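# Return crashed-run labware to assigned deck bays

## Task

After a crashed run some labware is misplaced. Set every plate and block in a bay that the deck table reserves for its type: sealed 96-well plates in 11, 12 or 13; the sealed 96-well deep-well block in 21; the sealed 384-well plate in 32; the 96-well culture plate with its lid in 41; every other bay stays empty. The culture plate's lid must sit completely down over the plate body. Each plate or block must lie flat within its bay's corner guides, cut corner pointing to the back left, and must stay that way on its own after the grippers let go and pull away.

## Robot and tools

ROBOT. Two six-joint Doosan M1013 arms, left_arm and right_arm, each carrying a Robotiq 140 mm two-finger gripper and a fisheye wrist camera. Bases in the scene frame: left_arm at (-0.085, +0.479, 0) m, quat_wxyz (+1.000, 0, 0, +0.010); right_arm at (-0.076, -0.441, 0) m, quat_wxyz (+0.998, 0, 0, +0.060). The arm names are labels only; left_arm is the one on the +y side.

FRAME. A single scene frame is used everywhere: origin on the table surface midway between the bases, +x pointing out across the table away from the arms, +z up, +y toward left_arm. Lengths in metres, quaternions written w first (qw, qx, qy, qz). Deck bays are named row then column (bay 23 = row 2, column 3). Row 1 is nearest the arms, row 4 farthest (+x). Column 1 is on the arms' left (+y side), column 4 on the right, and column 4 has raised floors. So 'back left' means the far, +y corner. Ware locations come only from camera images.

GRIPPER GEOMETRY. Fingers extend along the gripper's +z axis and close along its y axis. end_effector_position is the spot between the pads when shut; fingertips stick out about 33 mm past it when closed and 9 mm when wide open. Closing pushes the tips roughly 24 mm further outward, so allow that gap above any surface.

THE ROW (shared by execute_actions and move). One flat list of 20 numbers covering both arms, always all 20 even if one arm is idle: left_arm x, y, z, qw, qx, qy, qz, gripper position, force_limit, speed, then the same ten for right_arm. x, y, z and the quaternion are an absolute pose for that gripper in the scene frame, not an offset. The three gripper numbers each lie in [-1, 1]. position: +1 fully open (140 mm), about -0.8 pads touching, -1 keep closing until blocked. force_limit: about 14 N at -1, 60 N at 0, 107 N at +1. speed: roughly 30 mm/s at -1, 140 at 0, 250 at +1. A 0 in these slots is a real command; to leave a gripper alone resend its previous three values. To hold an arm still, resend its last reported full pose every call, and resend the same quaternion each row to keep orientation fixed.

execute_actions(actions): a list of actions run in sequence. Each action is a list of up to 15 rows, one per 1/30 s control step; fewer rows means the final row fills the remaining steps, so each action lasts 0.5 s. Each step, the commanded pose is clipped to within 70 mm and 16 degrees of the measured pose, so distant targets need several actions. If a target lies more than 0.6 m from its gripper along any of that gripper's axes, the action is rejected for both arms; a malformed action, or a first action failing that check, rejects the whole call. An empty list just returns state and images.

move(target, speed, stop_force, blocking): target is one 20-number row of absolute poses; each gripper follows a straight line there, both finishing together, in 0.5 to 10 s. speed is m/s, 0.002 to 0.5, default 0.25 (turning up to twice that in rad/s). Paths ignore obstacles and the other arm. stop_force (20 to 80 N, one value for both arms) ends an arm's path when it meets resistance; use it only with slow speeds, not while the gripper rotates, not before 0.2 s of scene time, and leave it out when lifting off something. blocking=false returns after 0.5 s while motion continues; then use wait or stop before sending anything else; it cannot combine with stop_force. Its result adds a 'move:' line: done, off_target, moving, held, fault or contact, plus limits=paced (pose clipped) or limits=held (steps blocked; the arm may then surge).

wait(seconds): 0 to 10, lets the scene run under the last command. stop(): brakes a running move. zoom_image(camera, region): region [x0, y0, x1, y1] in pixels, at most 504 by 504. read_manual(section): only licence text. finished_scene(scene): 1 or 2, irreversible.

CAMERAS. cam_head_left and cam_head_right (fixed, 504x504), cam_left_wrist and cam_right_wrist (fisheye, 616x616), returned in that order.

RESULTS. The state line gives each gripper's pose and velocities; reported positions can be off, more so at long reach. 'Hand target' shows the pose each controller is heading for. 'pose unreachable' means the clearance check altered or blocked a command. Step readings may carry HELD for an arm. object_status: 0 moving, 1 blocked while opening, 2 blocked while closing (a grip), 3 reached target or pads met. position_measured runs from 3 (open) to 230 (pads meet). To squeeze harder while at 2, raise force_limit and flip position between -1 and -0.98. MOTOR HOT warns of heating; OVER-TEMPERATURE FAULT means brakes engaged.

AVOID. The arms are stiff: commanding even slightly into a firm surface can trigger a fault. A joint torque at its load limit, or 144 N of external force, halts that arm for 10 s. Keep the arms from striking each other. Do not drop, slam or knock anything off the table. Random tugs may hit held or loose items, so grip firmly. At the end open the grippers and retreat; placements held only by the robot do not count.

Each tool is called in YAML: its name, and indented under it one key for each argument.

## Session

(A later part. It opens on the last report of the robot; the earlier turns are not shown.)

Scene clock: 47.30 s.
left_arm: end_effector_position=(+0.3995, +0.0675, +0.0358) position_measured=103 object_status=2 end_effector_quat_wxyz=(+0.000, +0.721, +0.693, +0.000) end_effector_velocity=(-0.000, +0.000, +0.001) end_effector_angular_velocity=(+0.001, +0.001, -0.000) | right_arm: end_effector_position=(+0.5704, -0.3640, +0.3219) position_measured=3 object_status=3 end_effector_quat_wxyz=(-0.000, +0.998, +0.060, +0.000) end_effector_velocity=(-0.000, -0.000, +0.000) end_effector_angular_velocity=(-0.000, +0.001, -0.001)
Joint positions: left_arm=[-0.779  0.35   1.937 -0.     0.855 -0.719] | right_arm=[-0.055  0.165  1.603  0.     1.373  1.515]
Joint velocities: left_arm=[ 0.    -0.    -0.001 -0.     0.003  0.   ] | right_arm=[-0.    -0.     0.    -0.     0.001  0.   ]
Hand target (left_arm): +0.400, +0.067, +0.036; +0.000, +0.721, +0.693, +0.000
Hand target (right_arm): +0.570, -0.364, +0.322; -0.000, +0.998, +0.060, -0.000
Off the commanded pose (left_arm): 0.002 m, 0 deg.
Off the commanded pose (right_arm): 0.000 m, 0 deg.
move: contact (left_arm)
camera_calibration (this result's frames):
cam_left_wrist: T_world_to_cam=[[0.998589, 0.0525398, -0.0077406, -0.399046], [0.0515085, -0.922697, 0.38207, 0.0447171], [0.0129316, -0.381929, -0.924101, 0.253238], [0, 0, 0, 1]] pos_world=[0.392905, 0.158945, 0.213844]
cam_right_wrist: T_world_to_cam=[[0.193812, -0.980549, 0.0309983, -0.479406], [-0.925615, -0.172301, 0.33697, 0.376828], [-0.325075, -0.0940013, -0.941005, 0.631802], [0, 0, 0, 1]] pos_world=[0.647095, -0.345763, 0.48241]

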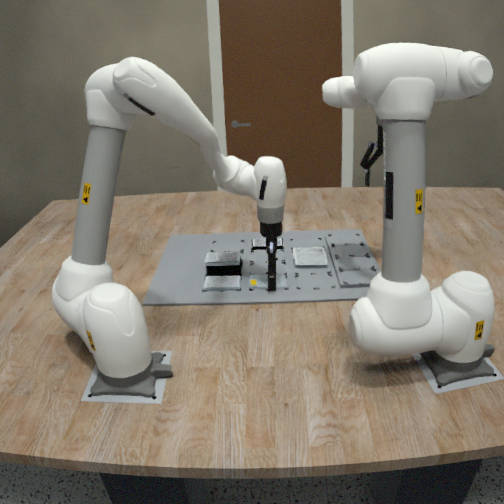

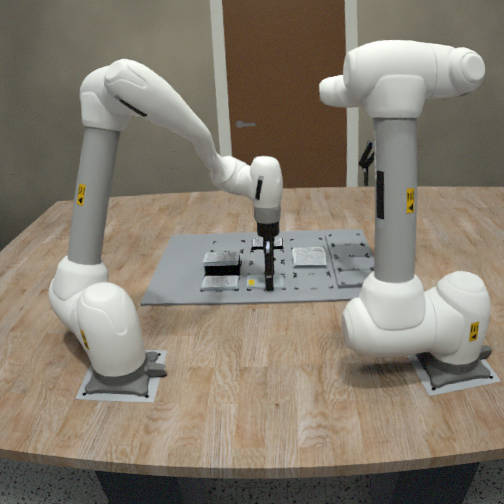

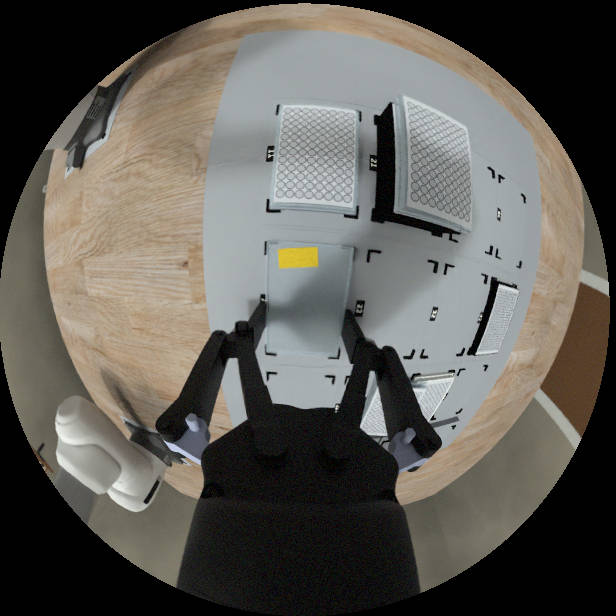

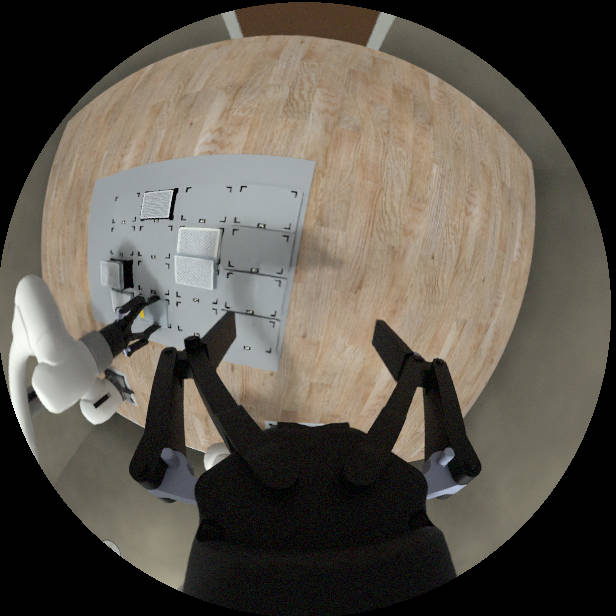

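move:
  target: [0.3995,0.0675,0.0365,0,0.7212,0.6928,0,1,-0.5,-0.3,0.5704,-0.364,0.3219,0,0.998,0.06,0,1,0,0]
  speed: 0.01

move:
  target: [0.3995,0.0675,0.06,0,0.7212,0.6928,0,1,-0.5,-0.3,0.5704,-0.364,0.3219,0,0.998,0.06,0,1,0,0]
  speed: 0.05

move:
  target: [0.40,0.0865,0.04,0,1,-0.02,0,1,-0.5,-0.3,0.5704,-0.364,0.3219,0,0.998,0.06,0,1,0,0]
  speed: 0.2

zoom_image:
  camera: "cam_left_wrist"
  region: [200,220,420,400]

Scene clock: 48.60 s.
left_arm: end_effector_position=(+0.3995, +0.0675, +0.0365) position_measured=3 object_status=3 end_effector_quat_wxyz=(-0.000, +0.721, +0.693, -0.000) end_effector_velocity=(-0.001, +0.000, -0.000) end_effector_angular_velocity=(+0.000, +0.000, -0.001) | right_arm: end_effector_position=(+0.5704, -0.3640, +0.3219) position_measured=3 object_status=3 end_effector_quat_wxyz=(-0.000, +0.998, +0.060, -0.000) end_effector_velocity=(+0.000, -0.000, +0.000) end_effector_angular_velocity=(+0.000, -0.000, -0.000)
Joint positions: left_arm=[-0.779  0.349  1.936 -0.     0.857 -0.719] | right_arm=[-0.055  0.165  1.603  0.     1.373  1.515]
Joint velocities: left_arm=[-0.    -0.     0.001  0.    -0.001  0.   ] | right_arm=[-0. -0. -0.  0. -0. -0.]
Hand target (left_arm): +0.400, +0.067, +0.037; +0.000, +0.721, +0.693, -0.000
Hand target (right_arm): +0.570, -0.364, +0.322; -0.000, +0.998, +0.060, -0.000
Off the commanded pose (left_arm): 0.000 m, 0 deg.
Off the commanded pose (right_arm): 0.000 m, 0 deg.
move: done
camera_calibration (this result's frames):
cam_left_wrist: T_world_to_cam=[[0.998588, 0.0525371, -0.00780233, -0.399048], [0.0515304, -0.922721, 0.38201, 0.0444313], [0.0128703, -0.381872, -0.924125, 0.253906], [0, 0, 0, 1]] pos_world=[0.392927, 0.158922, 0.214554]
cam_right_wrist: T_world_to_cam=[[0.193812, -0.980549, 0.0309982, -0.479406], [-0.925615, -0.172301, 0.33697, 0.376828], [-0.325075, -0.0940013, -0.941005, 0.631802], [0, 0, 0, 1]] pos_world=[0.647095, -0.345763, 0.48241]

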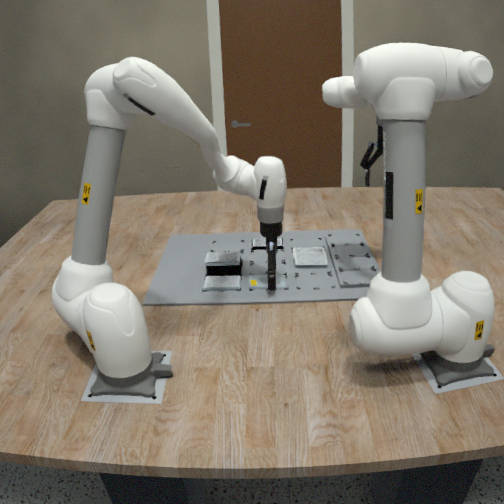

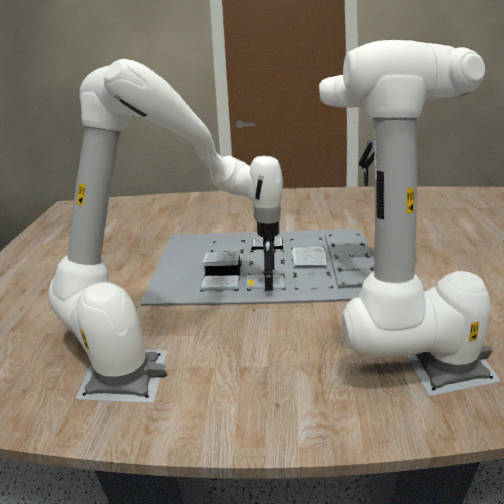

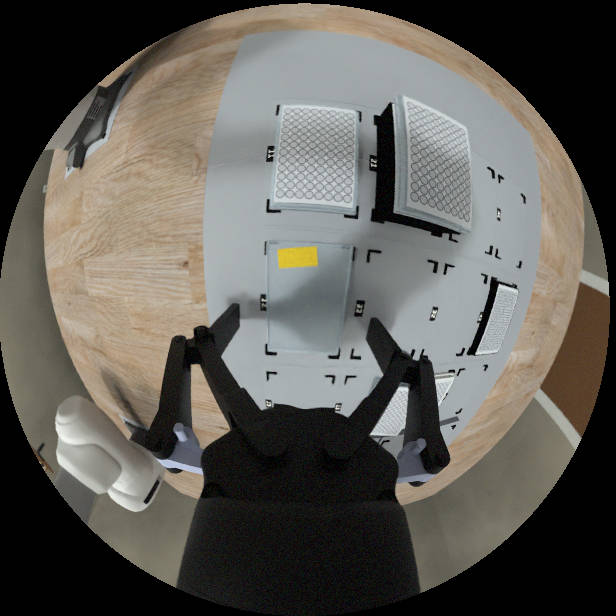

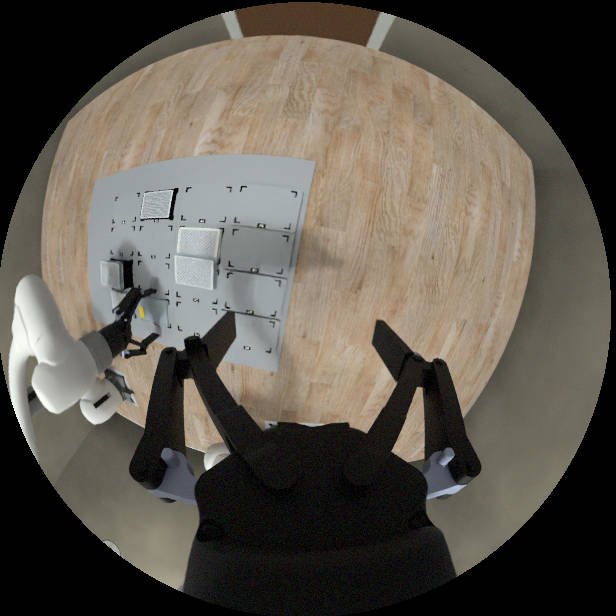

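Scene clock: 49.33 s.
left_arm: end_effector_position=(+0.3995, +0.0675, +0.0601) position_measured=3 object_status=3 end_effector_quat_wxyz=(+0.000, +0.721, +0.693, +0.000) end_effector_velocity=(-0.001, +0.000, -0.001) end_effector_angular_velocity=(+0.002, +0.002, -0.001) | right_arm: end_effector_position=(+0.5704, -0.3640, +0.3219) position_measured=3 object_status=3 end_effector_quat_wxyz=(-0.000, +0.998, +0.060, +0.000) end_effector_velocity=(-0.000, +0.000, -0.000) end_effector_angular_velocity=(+0.000, +0.001, -0.001)
Joint positions: left_arm=[-0.779  0.323  1.919 -0.     0.899 -0.719] | right_arm=[-0.055  0.165  1.603  0.     1.373  1.515]
Joint velocities: left_arm=[-0.001  0.001  0.    -0.     0.001  0.001] | right_arm=[ 0.     0.    -0.     0.     0.001  0.001]
Hand target (left_arm): +0.400, +0.067, +0.060; +0.000, +0.721, +0.693, -0.000
Hand target (right_arm): +0.570, -0.364, +0.322; -0.000, +0.998, +0.060, -0.000
Off the commanded pose (left_arm): 0.000 m, 0 deg.
Off the commanded pose (right_arm): 0.000 m, 0 deg.
move: done
camera_calibration (this result's frames):
cam_left_wrist: T_world_to_cam=[[0.998591, 0.0524924, -0.00774899, -0.398885], [0.0514679, -0.922702, 0.382062, 0.0354322], [0.0129053, -0.381922, -0.924104, 0.275657], [0, 0, 0, 1]] pos_world=[0.392942, 0.158911, 0.238108]
cam_right_wrist: T_world_to_cam=[[0.193812, -0.980549, 0.0309981, -0.479406], [-0.925615, -0.172301, 0.33697, 0.376828], [-0.325075, -0.0940012, -0.941005, 0.631802], [0, 0, 0, 1]] pos_world=[0.647095, -0.345763, 0.48241]

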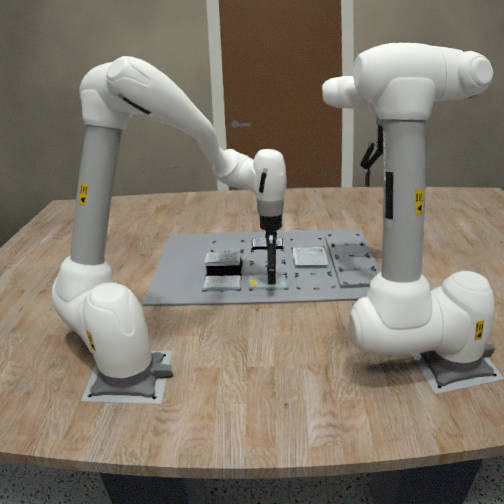

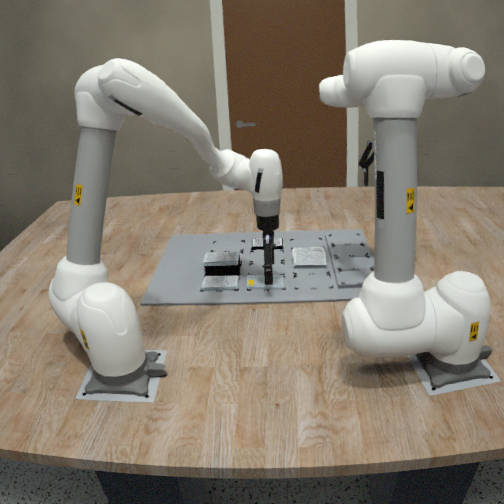

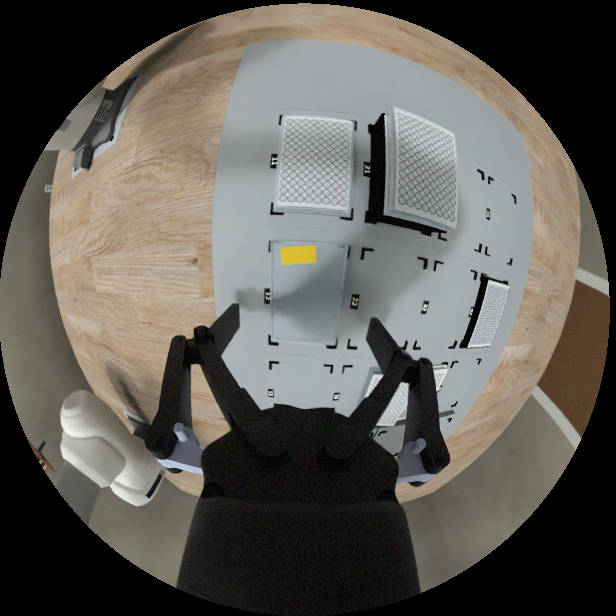

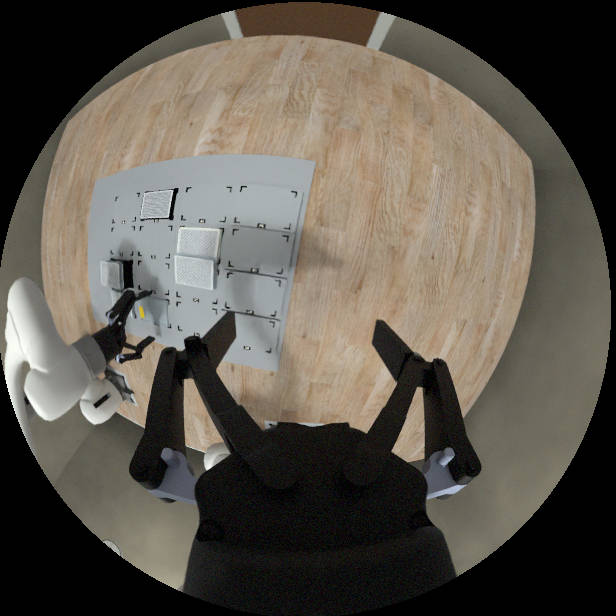

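Scene clock: 53.60 s.
left_arm: end_effector_position=(+0.4000, +0.0865, +0.0400) position_measured=3 object_status=3 end_effector_quat_wxyz=(-0.000, +1.000, -0.020, +0.000) end_effector_velocity=(+0.000, -0.000, +0.000) end_effector_angular_velocity=(-0.002, -0.001, +0.001) | right_arm: end_effector_position=(+0.5704, -0.3640, +0.3219) position_measured=3 object_status=3 end_effector_quat_wxyz=(-0.000, +0.998, +0.060, +0.000) end_effector_velocity=(+0.000, -0.000, -0.000) end_effector_angular_velocity=(+0.000, -0.000, +0.001)
Joint positions: left_arm=[-0.757  0.33   1.957  0.     0.855  0.875] | right_arm=[-0.055  0.165  1.603  0.     1.373  1.515]
Joint velocities: left_arm=[ 0.    -0.    -0.    -0.001 -0.001  0.   ] | right_arm=[-0.     0.     0.     0.    -0.    -0.001]
Hand target (left_arm): +0.400, +0.087, +0.040; -0.000, +1.000, -0.020, +0.000
Hand target (right_arm): +0.570, -0.364, +0.322; -0.000, +0.998, +0.060, -0.000
Off the commanded pose (left_arm): 0.000 m, 0 deg.
Off the commanded pose (right_arm): 0.000 m, 0 deg.
move: done
camera_calibration (this result's frames):
cam_left_wrist: T_world_to_cam=[[0.052695, -0.99858, -0.00785122, 0.0687985], [-0.922739, -0.0516959, 0.381943, 0.37501], [-0.381806, -0.0128818, -0.924153, 0.390373], [0, 0, 0, 1]] pos_world=[0.491458, 0.093116, 0.218072]
cam_right_wrist: T_world_to_cam=[[0.193812, -0.980549, 0.0309981, -0.479406], [-0.925615, -0.172301, 0.33697, 0.376828], [-0.325075, -0.0940011, -0.941005, 0.631802], [0, 0, 0, 1]] pos_world=[0.647095, -0.345763, 0.48241]

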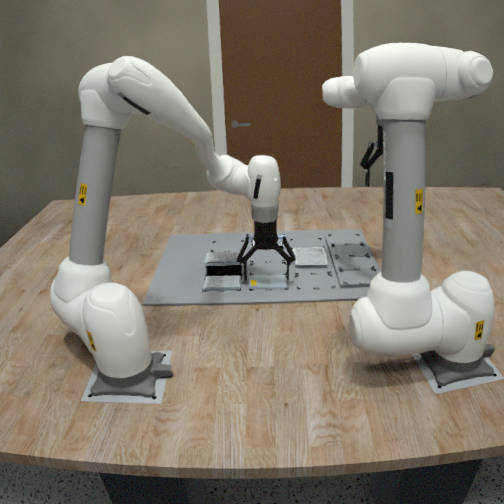

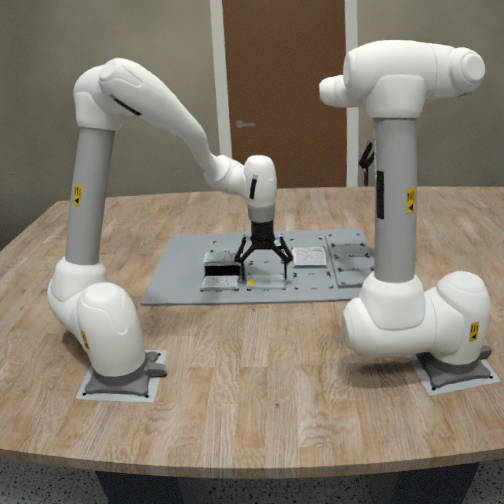

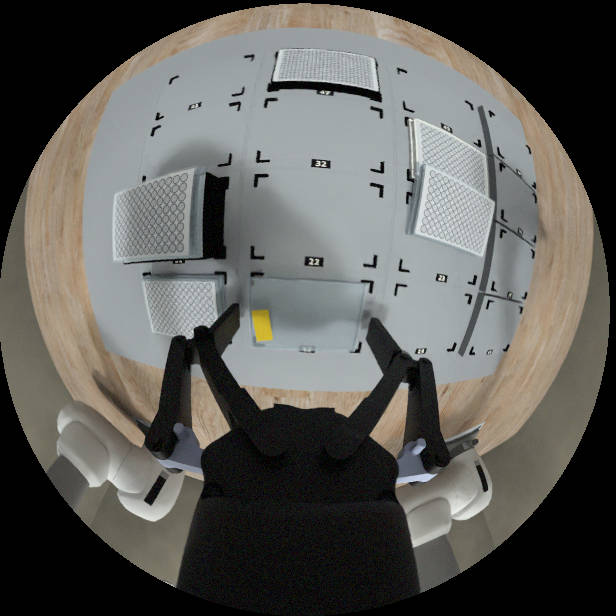

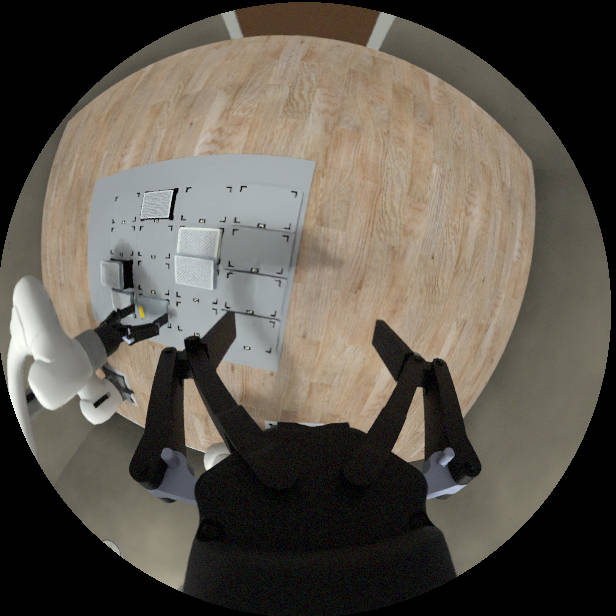

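Region (200, 220, 420, 400) of cam_left_wrist's 616x616 image, scaled by 2.291, with more detail than that image has; it fills the top 412 rows of this view, and the rest is white.

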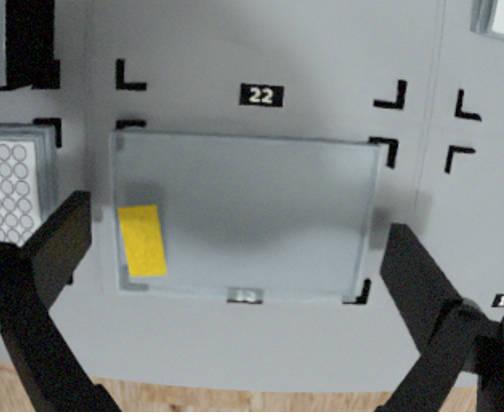

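move:
  target: [0.40,0.0855,0.0265,0,1,-0.02,0,1,-0.5,-0.3,0.5704,-0.364,0.3219,0,0.998,0.06,0,1,0,0]
  speed: 0.008
  stop_force: 20

zoom_image:
  camera: "cam_left_wrist"
  region: [200,220,420,400]

Scene clock: 55.77 s.
left_arm: end_effector_position=(+0.4000, +0.0855, +0.0265) position_measured=3 object_status=3 end_effector_quat_wxyz=(-0.000, +1.000, -0.020, -0.000) end_effector_velocity=(-0.000, +0.000, -0.000) end_effector_angular_velocity=(-0.000, -0.000, -0.000) | right_arm: end_effector_position=(+0.5704, -0.3640, +0.3219) position_measured=3 object_status=3 end_effector_quat_wxyz=(-0.000, +0.998, +0.060, +0.000) end_effector_velocity=(-0.000, -0.000, -0.000) end_effector_angular_velocity=(+0.001, +0.000, -0.001)
Joint positions: left_arm=[-0.758  0.346  1.964  0.     0.831  0.873] | right_arm=[-0.055  0.165  1.603  0.     1.373  1.515]
Joint velocities: left_arm=[ 0.    -0.     0.001 -0.    -0.001  0.001] | right_arm=[-0.001  0.    -0.     0.001  0.     0.   ]
Hand target (left_arm): +0.400, +0.086, +0.026; -0.000, +1.000, -0.020, +0.000
Hand target (right_arm): +0.570, -0.364, +0.322; -0.000, +0.998, +0.060, -0.000
Off the commanded pose (left_arm): 0.000 m, 0 deg.
Off the commanded pose (right_arm): 0.000 m, 0 deg.
move: done
camera_calibration (this result's frames):
cam_left_wrist: T_world_to_cam=[[0.0527255, -0.998578, -0.00781291, 0.0676564], [-0.922705, -0.0517083, 0.382023, 0.380052], [-0.381884, -0.0129333, -0.92412, 0.377875], [0, 0, 0, 1]] pos_world=[0.491413, 0.0920993, 0.204542]
cam_right_wrist: T_world_to_cam=[[0.193812, -0.980549, 0.0309981, -0.479406], [-0.925615, -0.172301, 0.33697, 0.376828], [-0.325075, -0.0940012, -0.941005, 0.631802], [0, 0, 0, 1]] pos_world=[0.647095, -0.345763, 0.48241]

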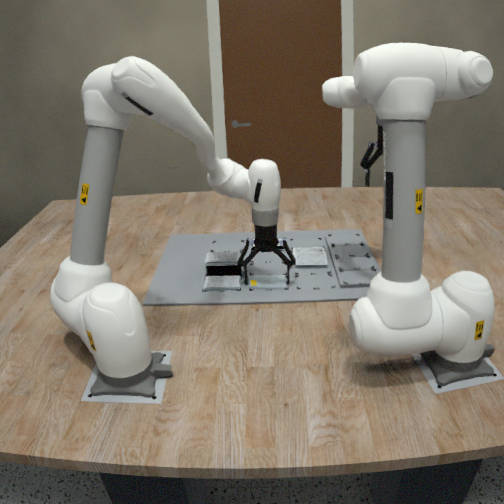

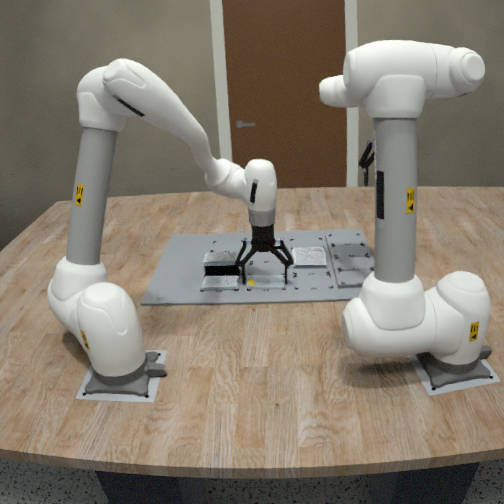

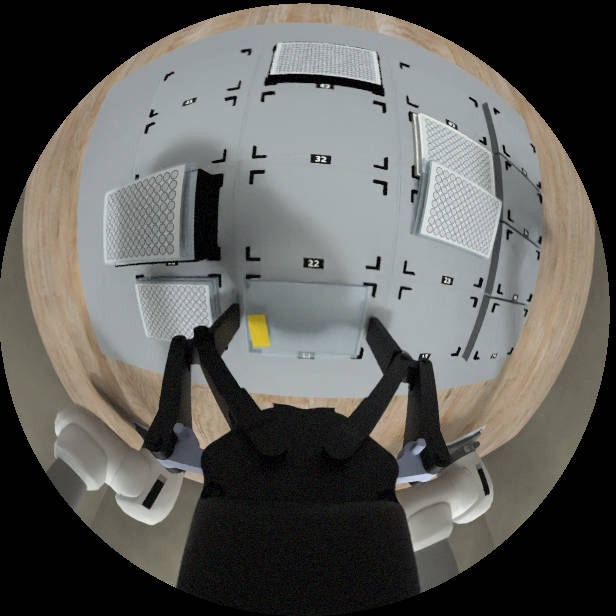

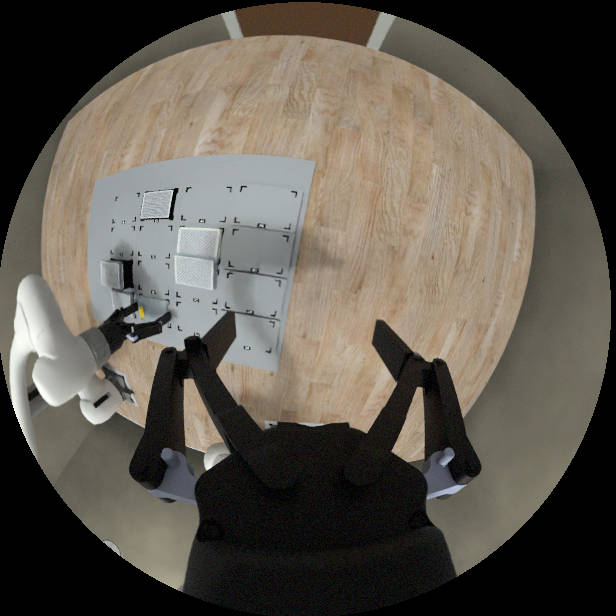

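Region (200, 220, 420, 400) of cam_left_wrist's 616x616 image, scaled by 2.291, with more detail than that image has; it fills the top 412 rows of this view, and the rest is white.

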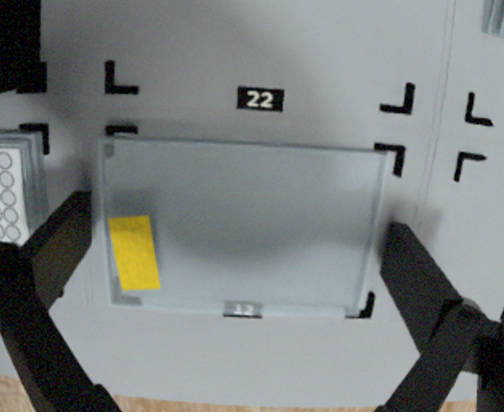

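move:
  target: [0.40,0.0855,0.0265,0,1,-0.02,0,-1,-0.5,-0.8,0.5704,-0.364,0.3219,0,0.998,0.06,0,1,0,0]
  speed: 0.008

move:
  target: [0.40,0.0855,0.052,0,1,-0.02,0,-1,-0.5,-0.8,0.5704,-0.364,0.3219,0,0.998,0.06,0,1,0,0]
  speed: 0.03

move:
  target: [0.404,0.2455,0.048,0,1,-0.02,0,-1,-0.5,-0.8,0.5704,-0.364,0.3219,0,0.998,0.06,0,1,0,0]
  speed: 0.08

zoom_image:
  camera: "cam_left_wrist"
  region: [220,250,400,380]

Scene clock: 56.97 s.
left_arm: end_effector_position=(+0.4000, +0.0855, +0.0265) position_measured=31 object_status=2 end_effector_quat_wxyz=(-0.000, +1.000, -0.020, +0.000) end_effector_velocity=(-0.000, +0.000, -0.000) end_effector_angular_velocity=(+0.001, +0.001, +0.001) | right_arm: end_effector_position=(+0.5704, -0.3640, +0.3219) position_measured=3 object_status=3 end_effector_quat_wxyz=(-0.000, +0.998, +0.060, +0.000) end_effector_velocity=(-0.000, +0.001, -0.000) end_effector_angular_velocity=(-0.000, +0.001, -0.000)
Joint positions: left_arm=[-0.758  0.346  1.964  0.     0.831  0.873] | right_arm=[-0.055  0.165  1.603  0.     1.373  1.515]
Joint velocities: left_arm=[ 0.     0.     0.    -0.     0.001 -0.001] | right_arm=[0.001 0.    0.    0.    0.001 0.001]
Hand target (left_arm): +0.400, +0.085, +0.026; -0.000, +1.000, -0.020, +0.000
Hand target (right_arm): +0.570, -0.364, +0.322; -0.000, +0.998, +0.060, -0.000
Off the commanded pose (left_arm): 0.000 m, 0 deg.
Off the commanded pose (right_arm): 0.000 m, 0 deg.
move: done
camera_calibration (this result's frames):
cam_left_wrist: T_world_to_cam=[[0.0527266, -0.998579, -0.00780017, 0.0676473], [-0.92271, -0.0517046, 0.382011, 0.380059], [-0.381871, -0.0129448, -0.924125, 0.37788], [0, 0, 0, 1]] pos_world=[0.49142, 0.0920936, 0.204549]
cam_right_wrist: T_world_to_cam=[[0.193812, -0.980549, 0.0309981, -0.479406], [-0.925615, -0.172301, 0.33697, 0.376828], [-0.325075, -0.0940011, -0.941005, 0.631802], [0, 0, 0, 1]] pos_world=[0.647095, -0.345763, 0.48241]

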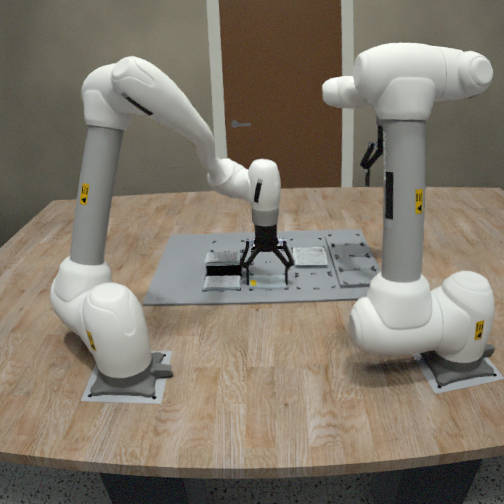

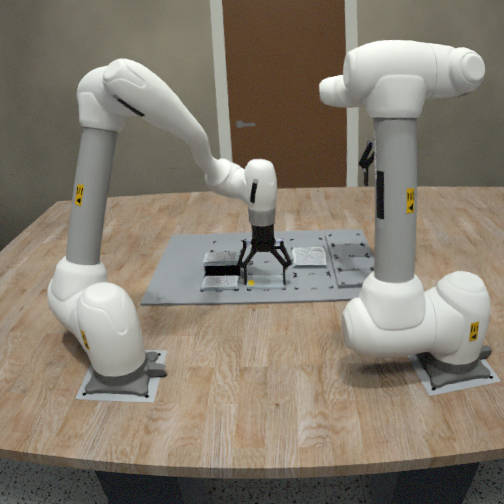

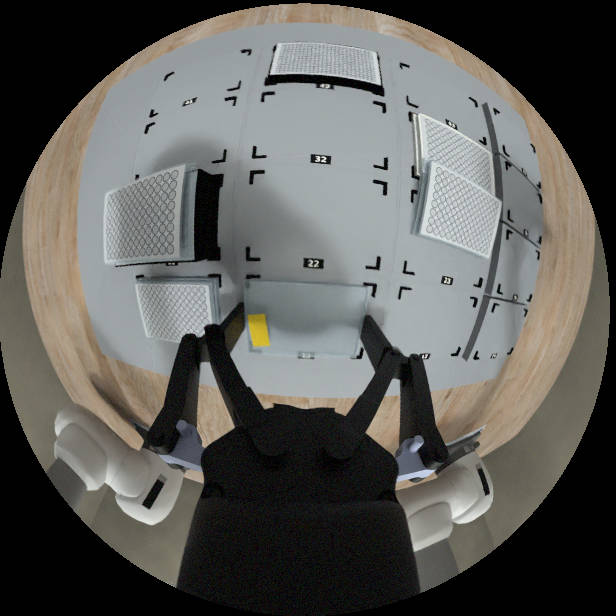

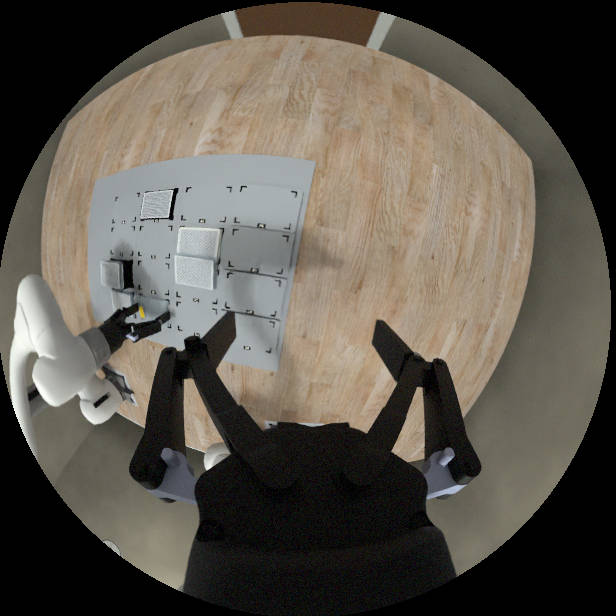

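Scene clock: 58.03 s.
left_arm: end_effector_position=(+0.4000, +0.0855, +0.0520) position_measured=31 object_status=2 end_effector_quat_wxyz=(+0.000, +1.000, -0.020, +0.000) end_effector_velocity=(+0.000, -0.000, +0.001) end_effector_angular_velocity=(-0.001, -0.001, +0.000) | right_arm: end_effector_position=(+0.5704, -0.3640, +0.3219) position_measured=3 object_status=3 end_effector_quat_wxyz=(-0.000, +0.998, +0.060, +0.000) end_effector_velocity=(+0.000, -0.000, -0.000) end_effector_angular_velocity=(-0.000, +0.000, -0.000)
Joint positions: left_arm=[-0.758  0.317  1.947 -0.     0.878  0.873] | right_arm=[-0.055  0.165  1.603  0.     1.373  1.515]
Joint velocities: left_arm=[ 0.    -0.001 -0.    -0.    -0.     0.001] | right_arm=[ 0.  0. -0. -0.  0.  0.]
Hand target (left_arm): +0.400, +0.085, +0.052; +0.000, +1.000, -0.020, -0.000
Hand target (right_arm): +0.570, -0.364, +0.322; -0.000, +0.998, +0.060, -0.000
Off the commanded pose (left_arm): 0.000 m, 0 deg.
Off the commanded pose (right_arm): 0.000 m, 0 deg.
move: done
camera_calibration (this result's frames):
cam_left_wrist: T_world_to_cam=[[0.0527614, -0.998577, -0.00773773, 0.0677897], [-0.922711, -0.051713, 0.382008, 0.370319], [-0.381864, -0.0130156, -0.924127, 0.401503], [0, 0, 0, 1]] pos_world=[0.49144, 0.0920693, 0.2301]
cam_right_wrist: T_world_to_cam=[[0.193812, -0.980549, 0.0309983, -0.479406], [-0.925615, -0.172301, 0.33697, 0.376828], [-0.325075, -0.0940014, -0.941005, 0.631802], [0, 0, 0, 1]] pos_world=[0.647095, -0.345763, 0.48241]

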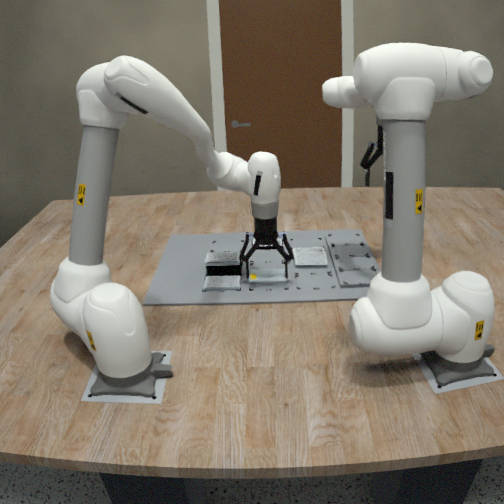

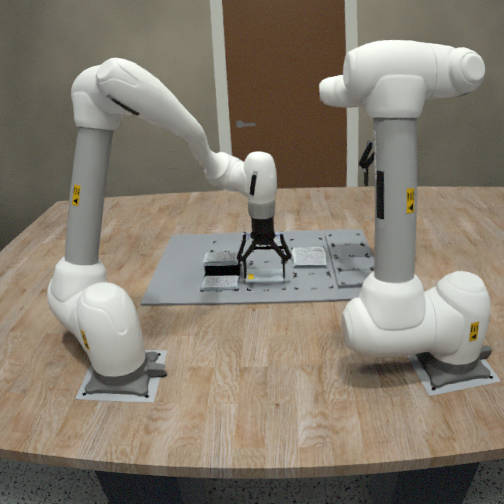

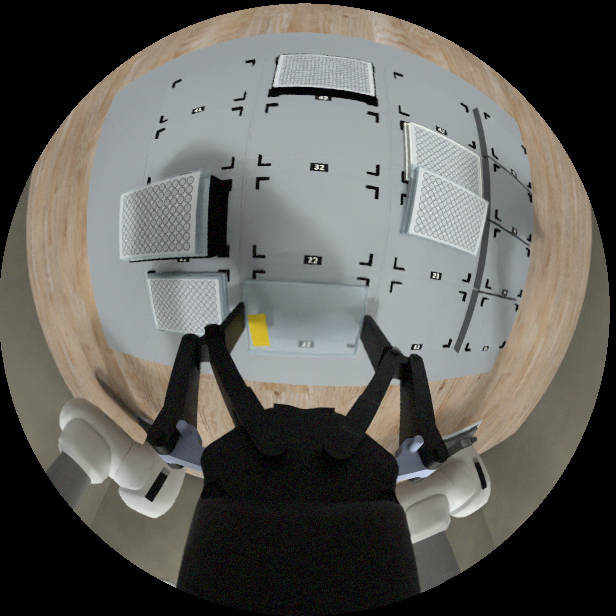

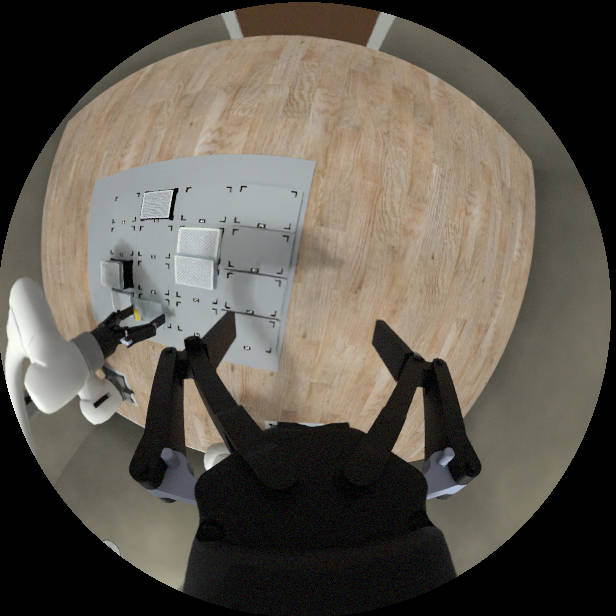

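Scene clock: 60.33 s.
left_arm: end_effector_position=(+0.4043, +0.2456, +0.0481) position_measured=31 object_status=2 end_effector_quat_wxyz=(+0.000, +1.000, -0.020, +0.000) end_effector_velocity=(-0.000, +0.000, -0.000) end_effector_angular_velocity=(+0.001, +0.001, -0.002) | right_arm: end_effector_position=(+0.5704, -0.3640, +0.3219) position_measured=3 object_status=3 end_effector_quat_wxyz=(-0.000, +0.998, +0.060, +0.000) end_effector_velocity=(-0.000, -0.000, +0.000) end_effector_angular_velocity=(+0.000, +0.000, +0.000)
Joint positions: left_arm=[-0.53   0.21   2.104  0.     0.827  1.102] | right_arm=[-0.055  0.165  1.603  0.     1.373  1.515]
Joint velocities: left_arm=[-0.    -0.     0.     0.001  0.001  0.001] | right_arm=[-0.    -0.    -0.     0.     0.001 -0.001]
Hand target (left_arm): +0.404, +0.246, +0.048; +0.000, +1.000, -0.020, +0.000
Hand target (right_arm): +0.570, -0.364, +0.322; -0.000, +0.998, +0.060, -0.000
Off the commanded pose (left_arm): 0.000 m, 0 deg.
Off the commanded pose (right_arm): 0.000 m, 0 deg.
move: done
camera_calibration (this result's frames):
cam_left_wrist: T_world_to_cam=[[0.0526471, -0.998583, -0.00776349, 0.227499], [-0.922792, -0.0516197, 0.381825, 0.384109], [-0.381684, -0.0129379, -0.924202, 0.401541], [0, 0, 0, 1]] pos_world=[0.495738, 0.252199, 0.226209]
cam_right_wrist: T_world_to_cam=[[0.193812, -0.980549, 0.0309982, -0.479406], [-0.925615, -0.172301, 0.33697, 0.376828], [-0.325075, -0.0940013, -0.941005, 0.631802], [0, 0, 0, 1]] pos_world=[0.647095, -0.345763, 0.48241]

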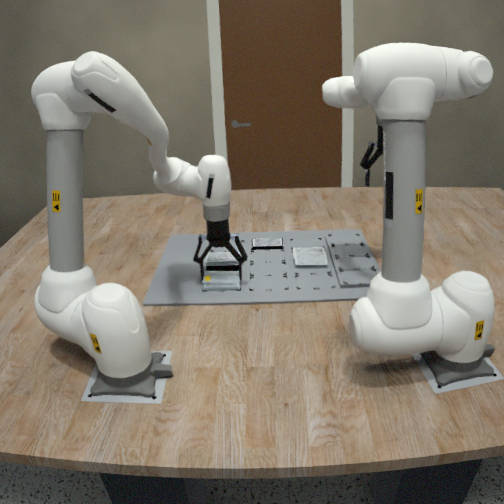

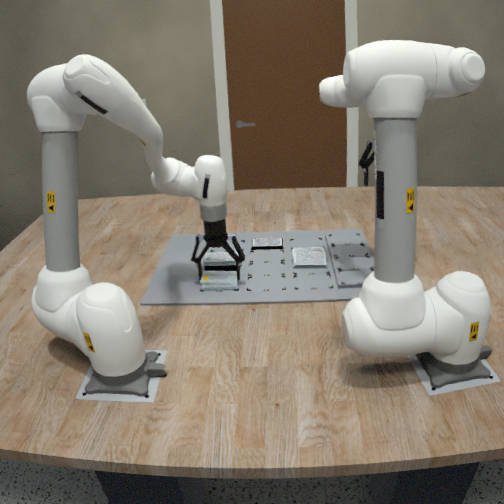

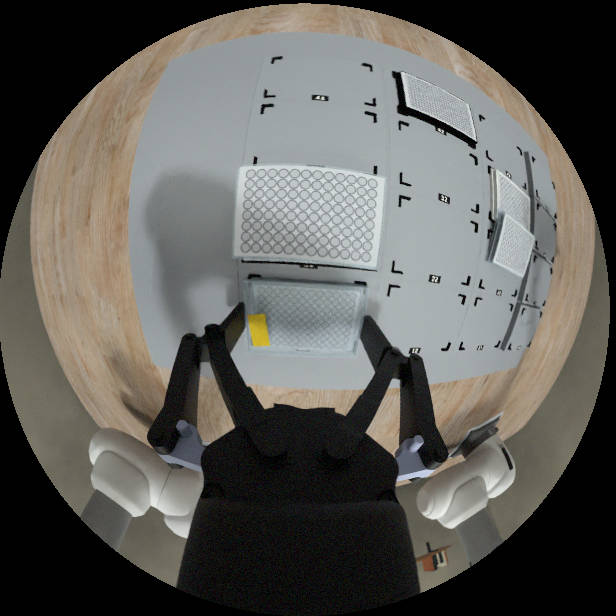

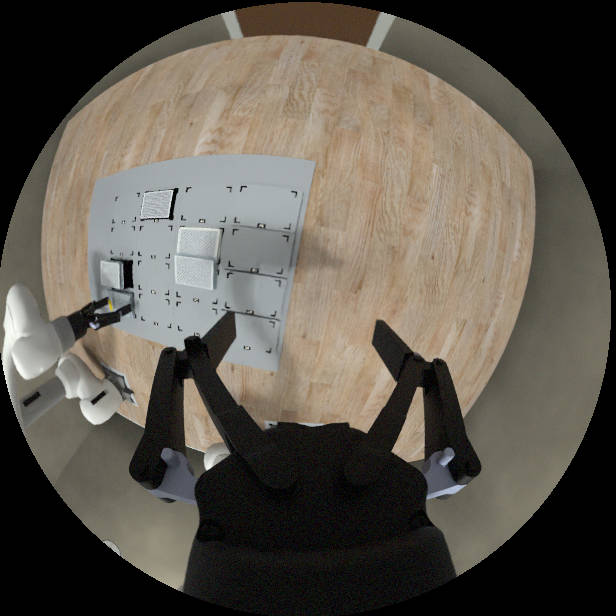

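Region (220, 250, 400, 380) of cam_left_wrist's 616x616 image, scaled by 2.800, with more detail than that image has.

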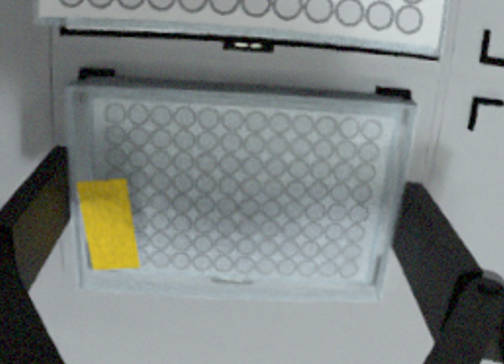

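move:
  target: [0.404,0.2455,0.031,0,1,-0.02,0,-1,-0.5,-0.8,0.5704,-0.364,0.3219,0,0.998,0.06,0,1,0,0]
  speed: 0.004
  stop_force: 20

zoom_image:
  camera: "cam_left_wrist"
  region: [220,250,400,380]

Scene clock: 63.73 s.
left_arm: end_effector_position=(+0.4041, +0.2455, +0.0372) position_measured=31 object_status=2 end_effector_quat_wxyz=(-0.000, +1.000, -0.020, -0.000) end_effector_velocity=(+0.000, +0.000, +0.001) end_effector_angular_velocity=(+0.001, +0.001, -0.001) | right_arm: end_effector_position=(+0.5704, -0.3640, +0.3219) position_measured=3 object_status=3 end_effector_quat_wxyz=(-0.000, +0.998, +0.060, +0.000) end_effector_velocity=(+0.000, -0.000, -0.000) end_effector_angular_velocity=(-0.000, -0.000, -0.000)
Joint positions: left_arm=[-0.53   0.224  2.113 -0.     0.805  1.101] | right_arm=[-0.055  0.165  1.603  0.     1.373  1.515]
Joint velocities: left_arm=[ 0.    -0.    -0.001  0.     0.002  0.001] | right_arm=[-0.  0.  0. -0. -0. -0.]
Hand target (left_arm): +0.404, +0.246, +0.037; +0.000, +1.000, -0.020, +0.000
Hand target (right_arm): +0.570, -0.364, +0.322; -0.000, +0.998, +0.060, -0.000
Off the commanded pose (left_arm): 0.006 m, 0 deg.
Off the commanded pose (right_arm): 0.000 m, 0 deg.
move: contact (left_arm)
camera_calibration (this result's frames):
cam_left_wrist: T_world_to_cam=[[0.0527456, -0.998577, -0.00780355, 0.227322], [-0.922695, -0.051723, 0.382045, 0.388027], [-0.381905, -0.0129509, -0.924111, 0.391396], [0, 0, 0, 1]] pos_world=[0.495516, 0.252138, 0.215224]
cam_right_wrist: T_world_to_cam=[[0.193812, -0.980549, 0.0309982, -0.479406], [-0.925615, -0.172301, 0.33697, 0.376828], [-0.325075, -0.0940012, -0.941005, 0.631802], [0, 0, 0, 1]] pos_world=[0.647095, -0.345763, 0.48241]

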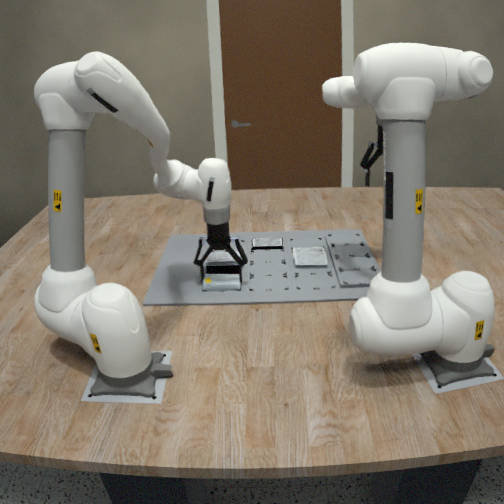

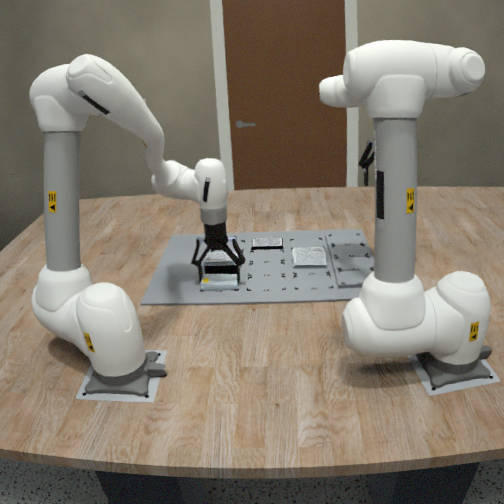

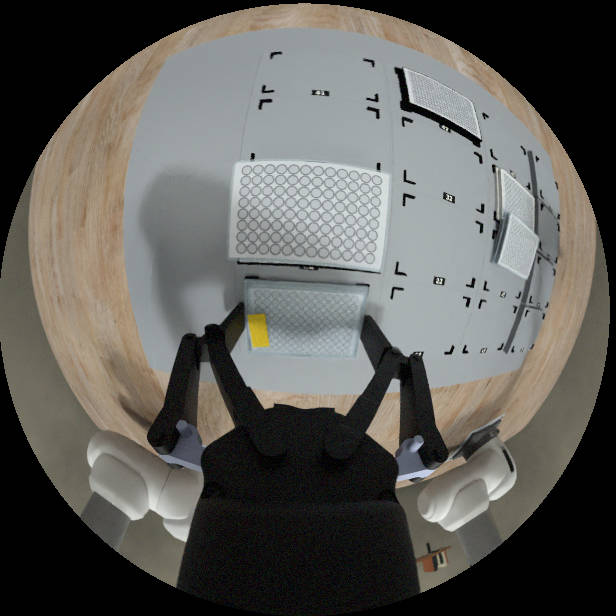

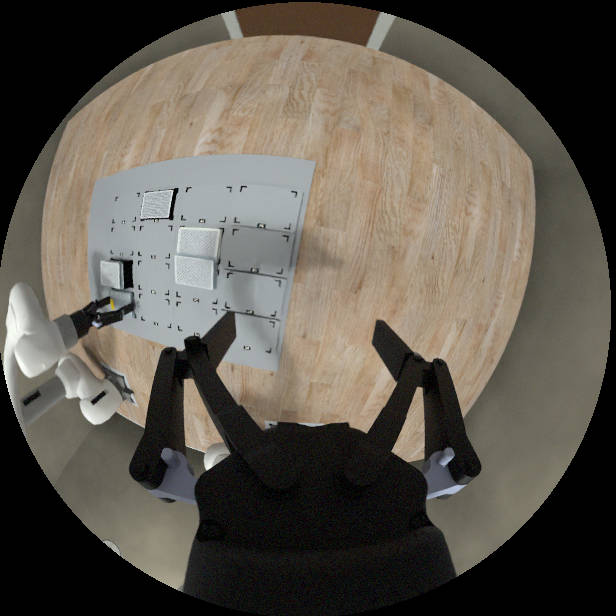

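Region (220, 250, 400, 380) of cam_left_wrist's 616x616 image, scaled by 2.800, with more detail than that image has.

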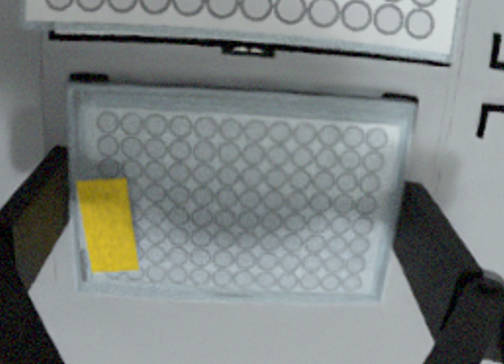

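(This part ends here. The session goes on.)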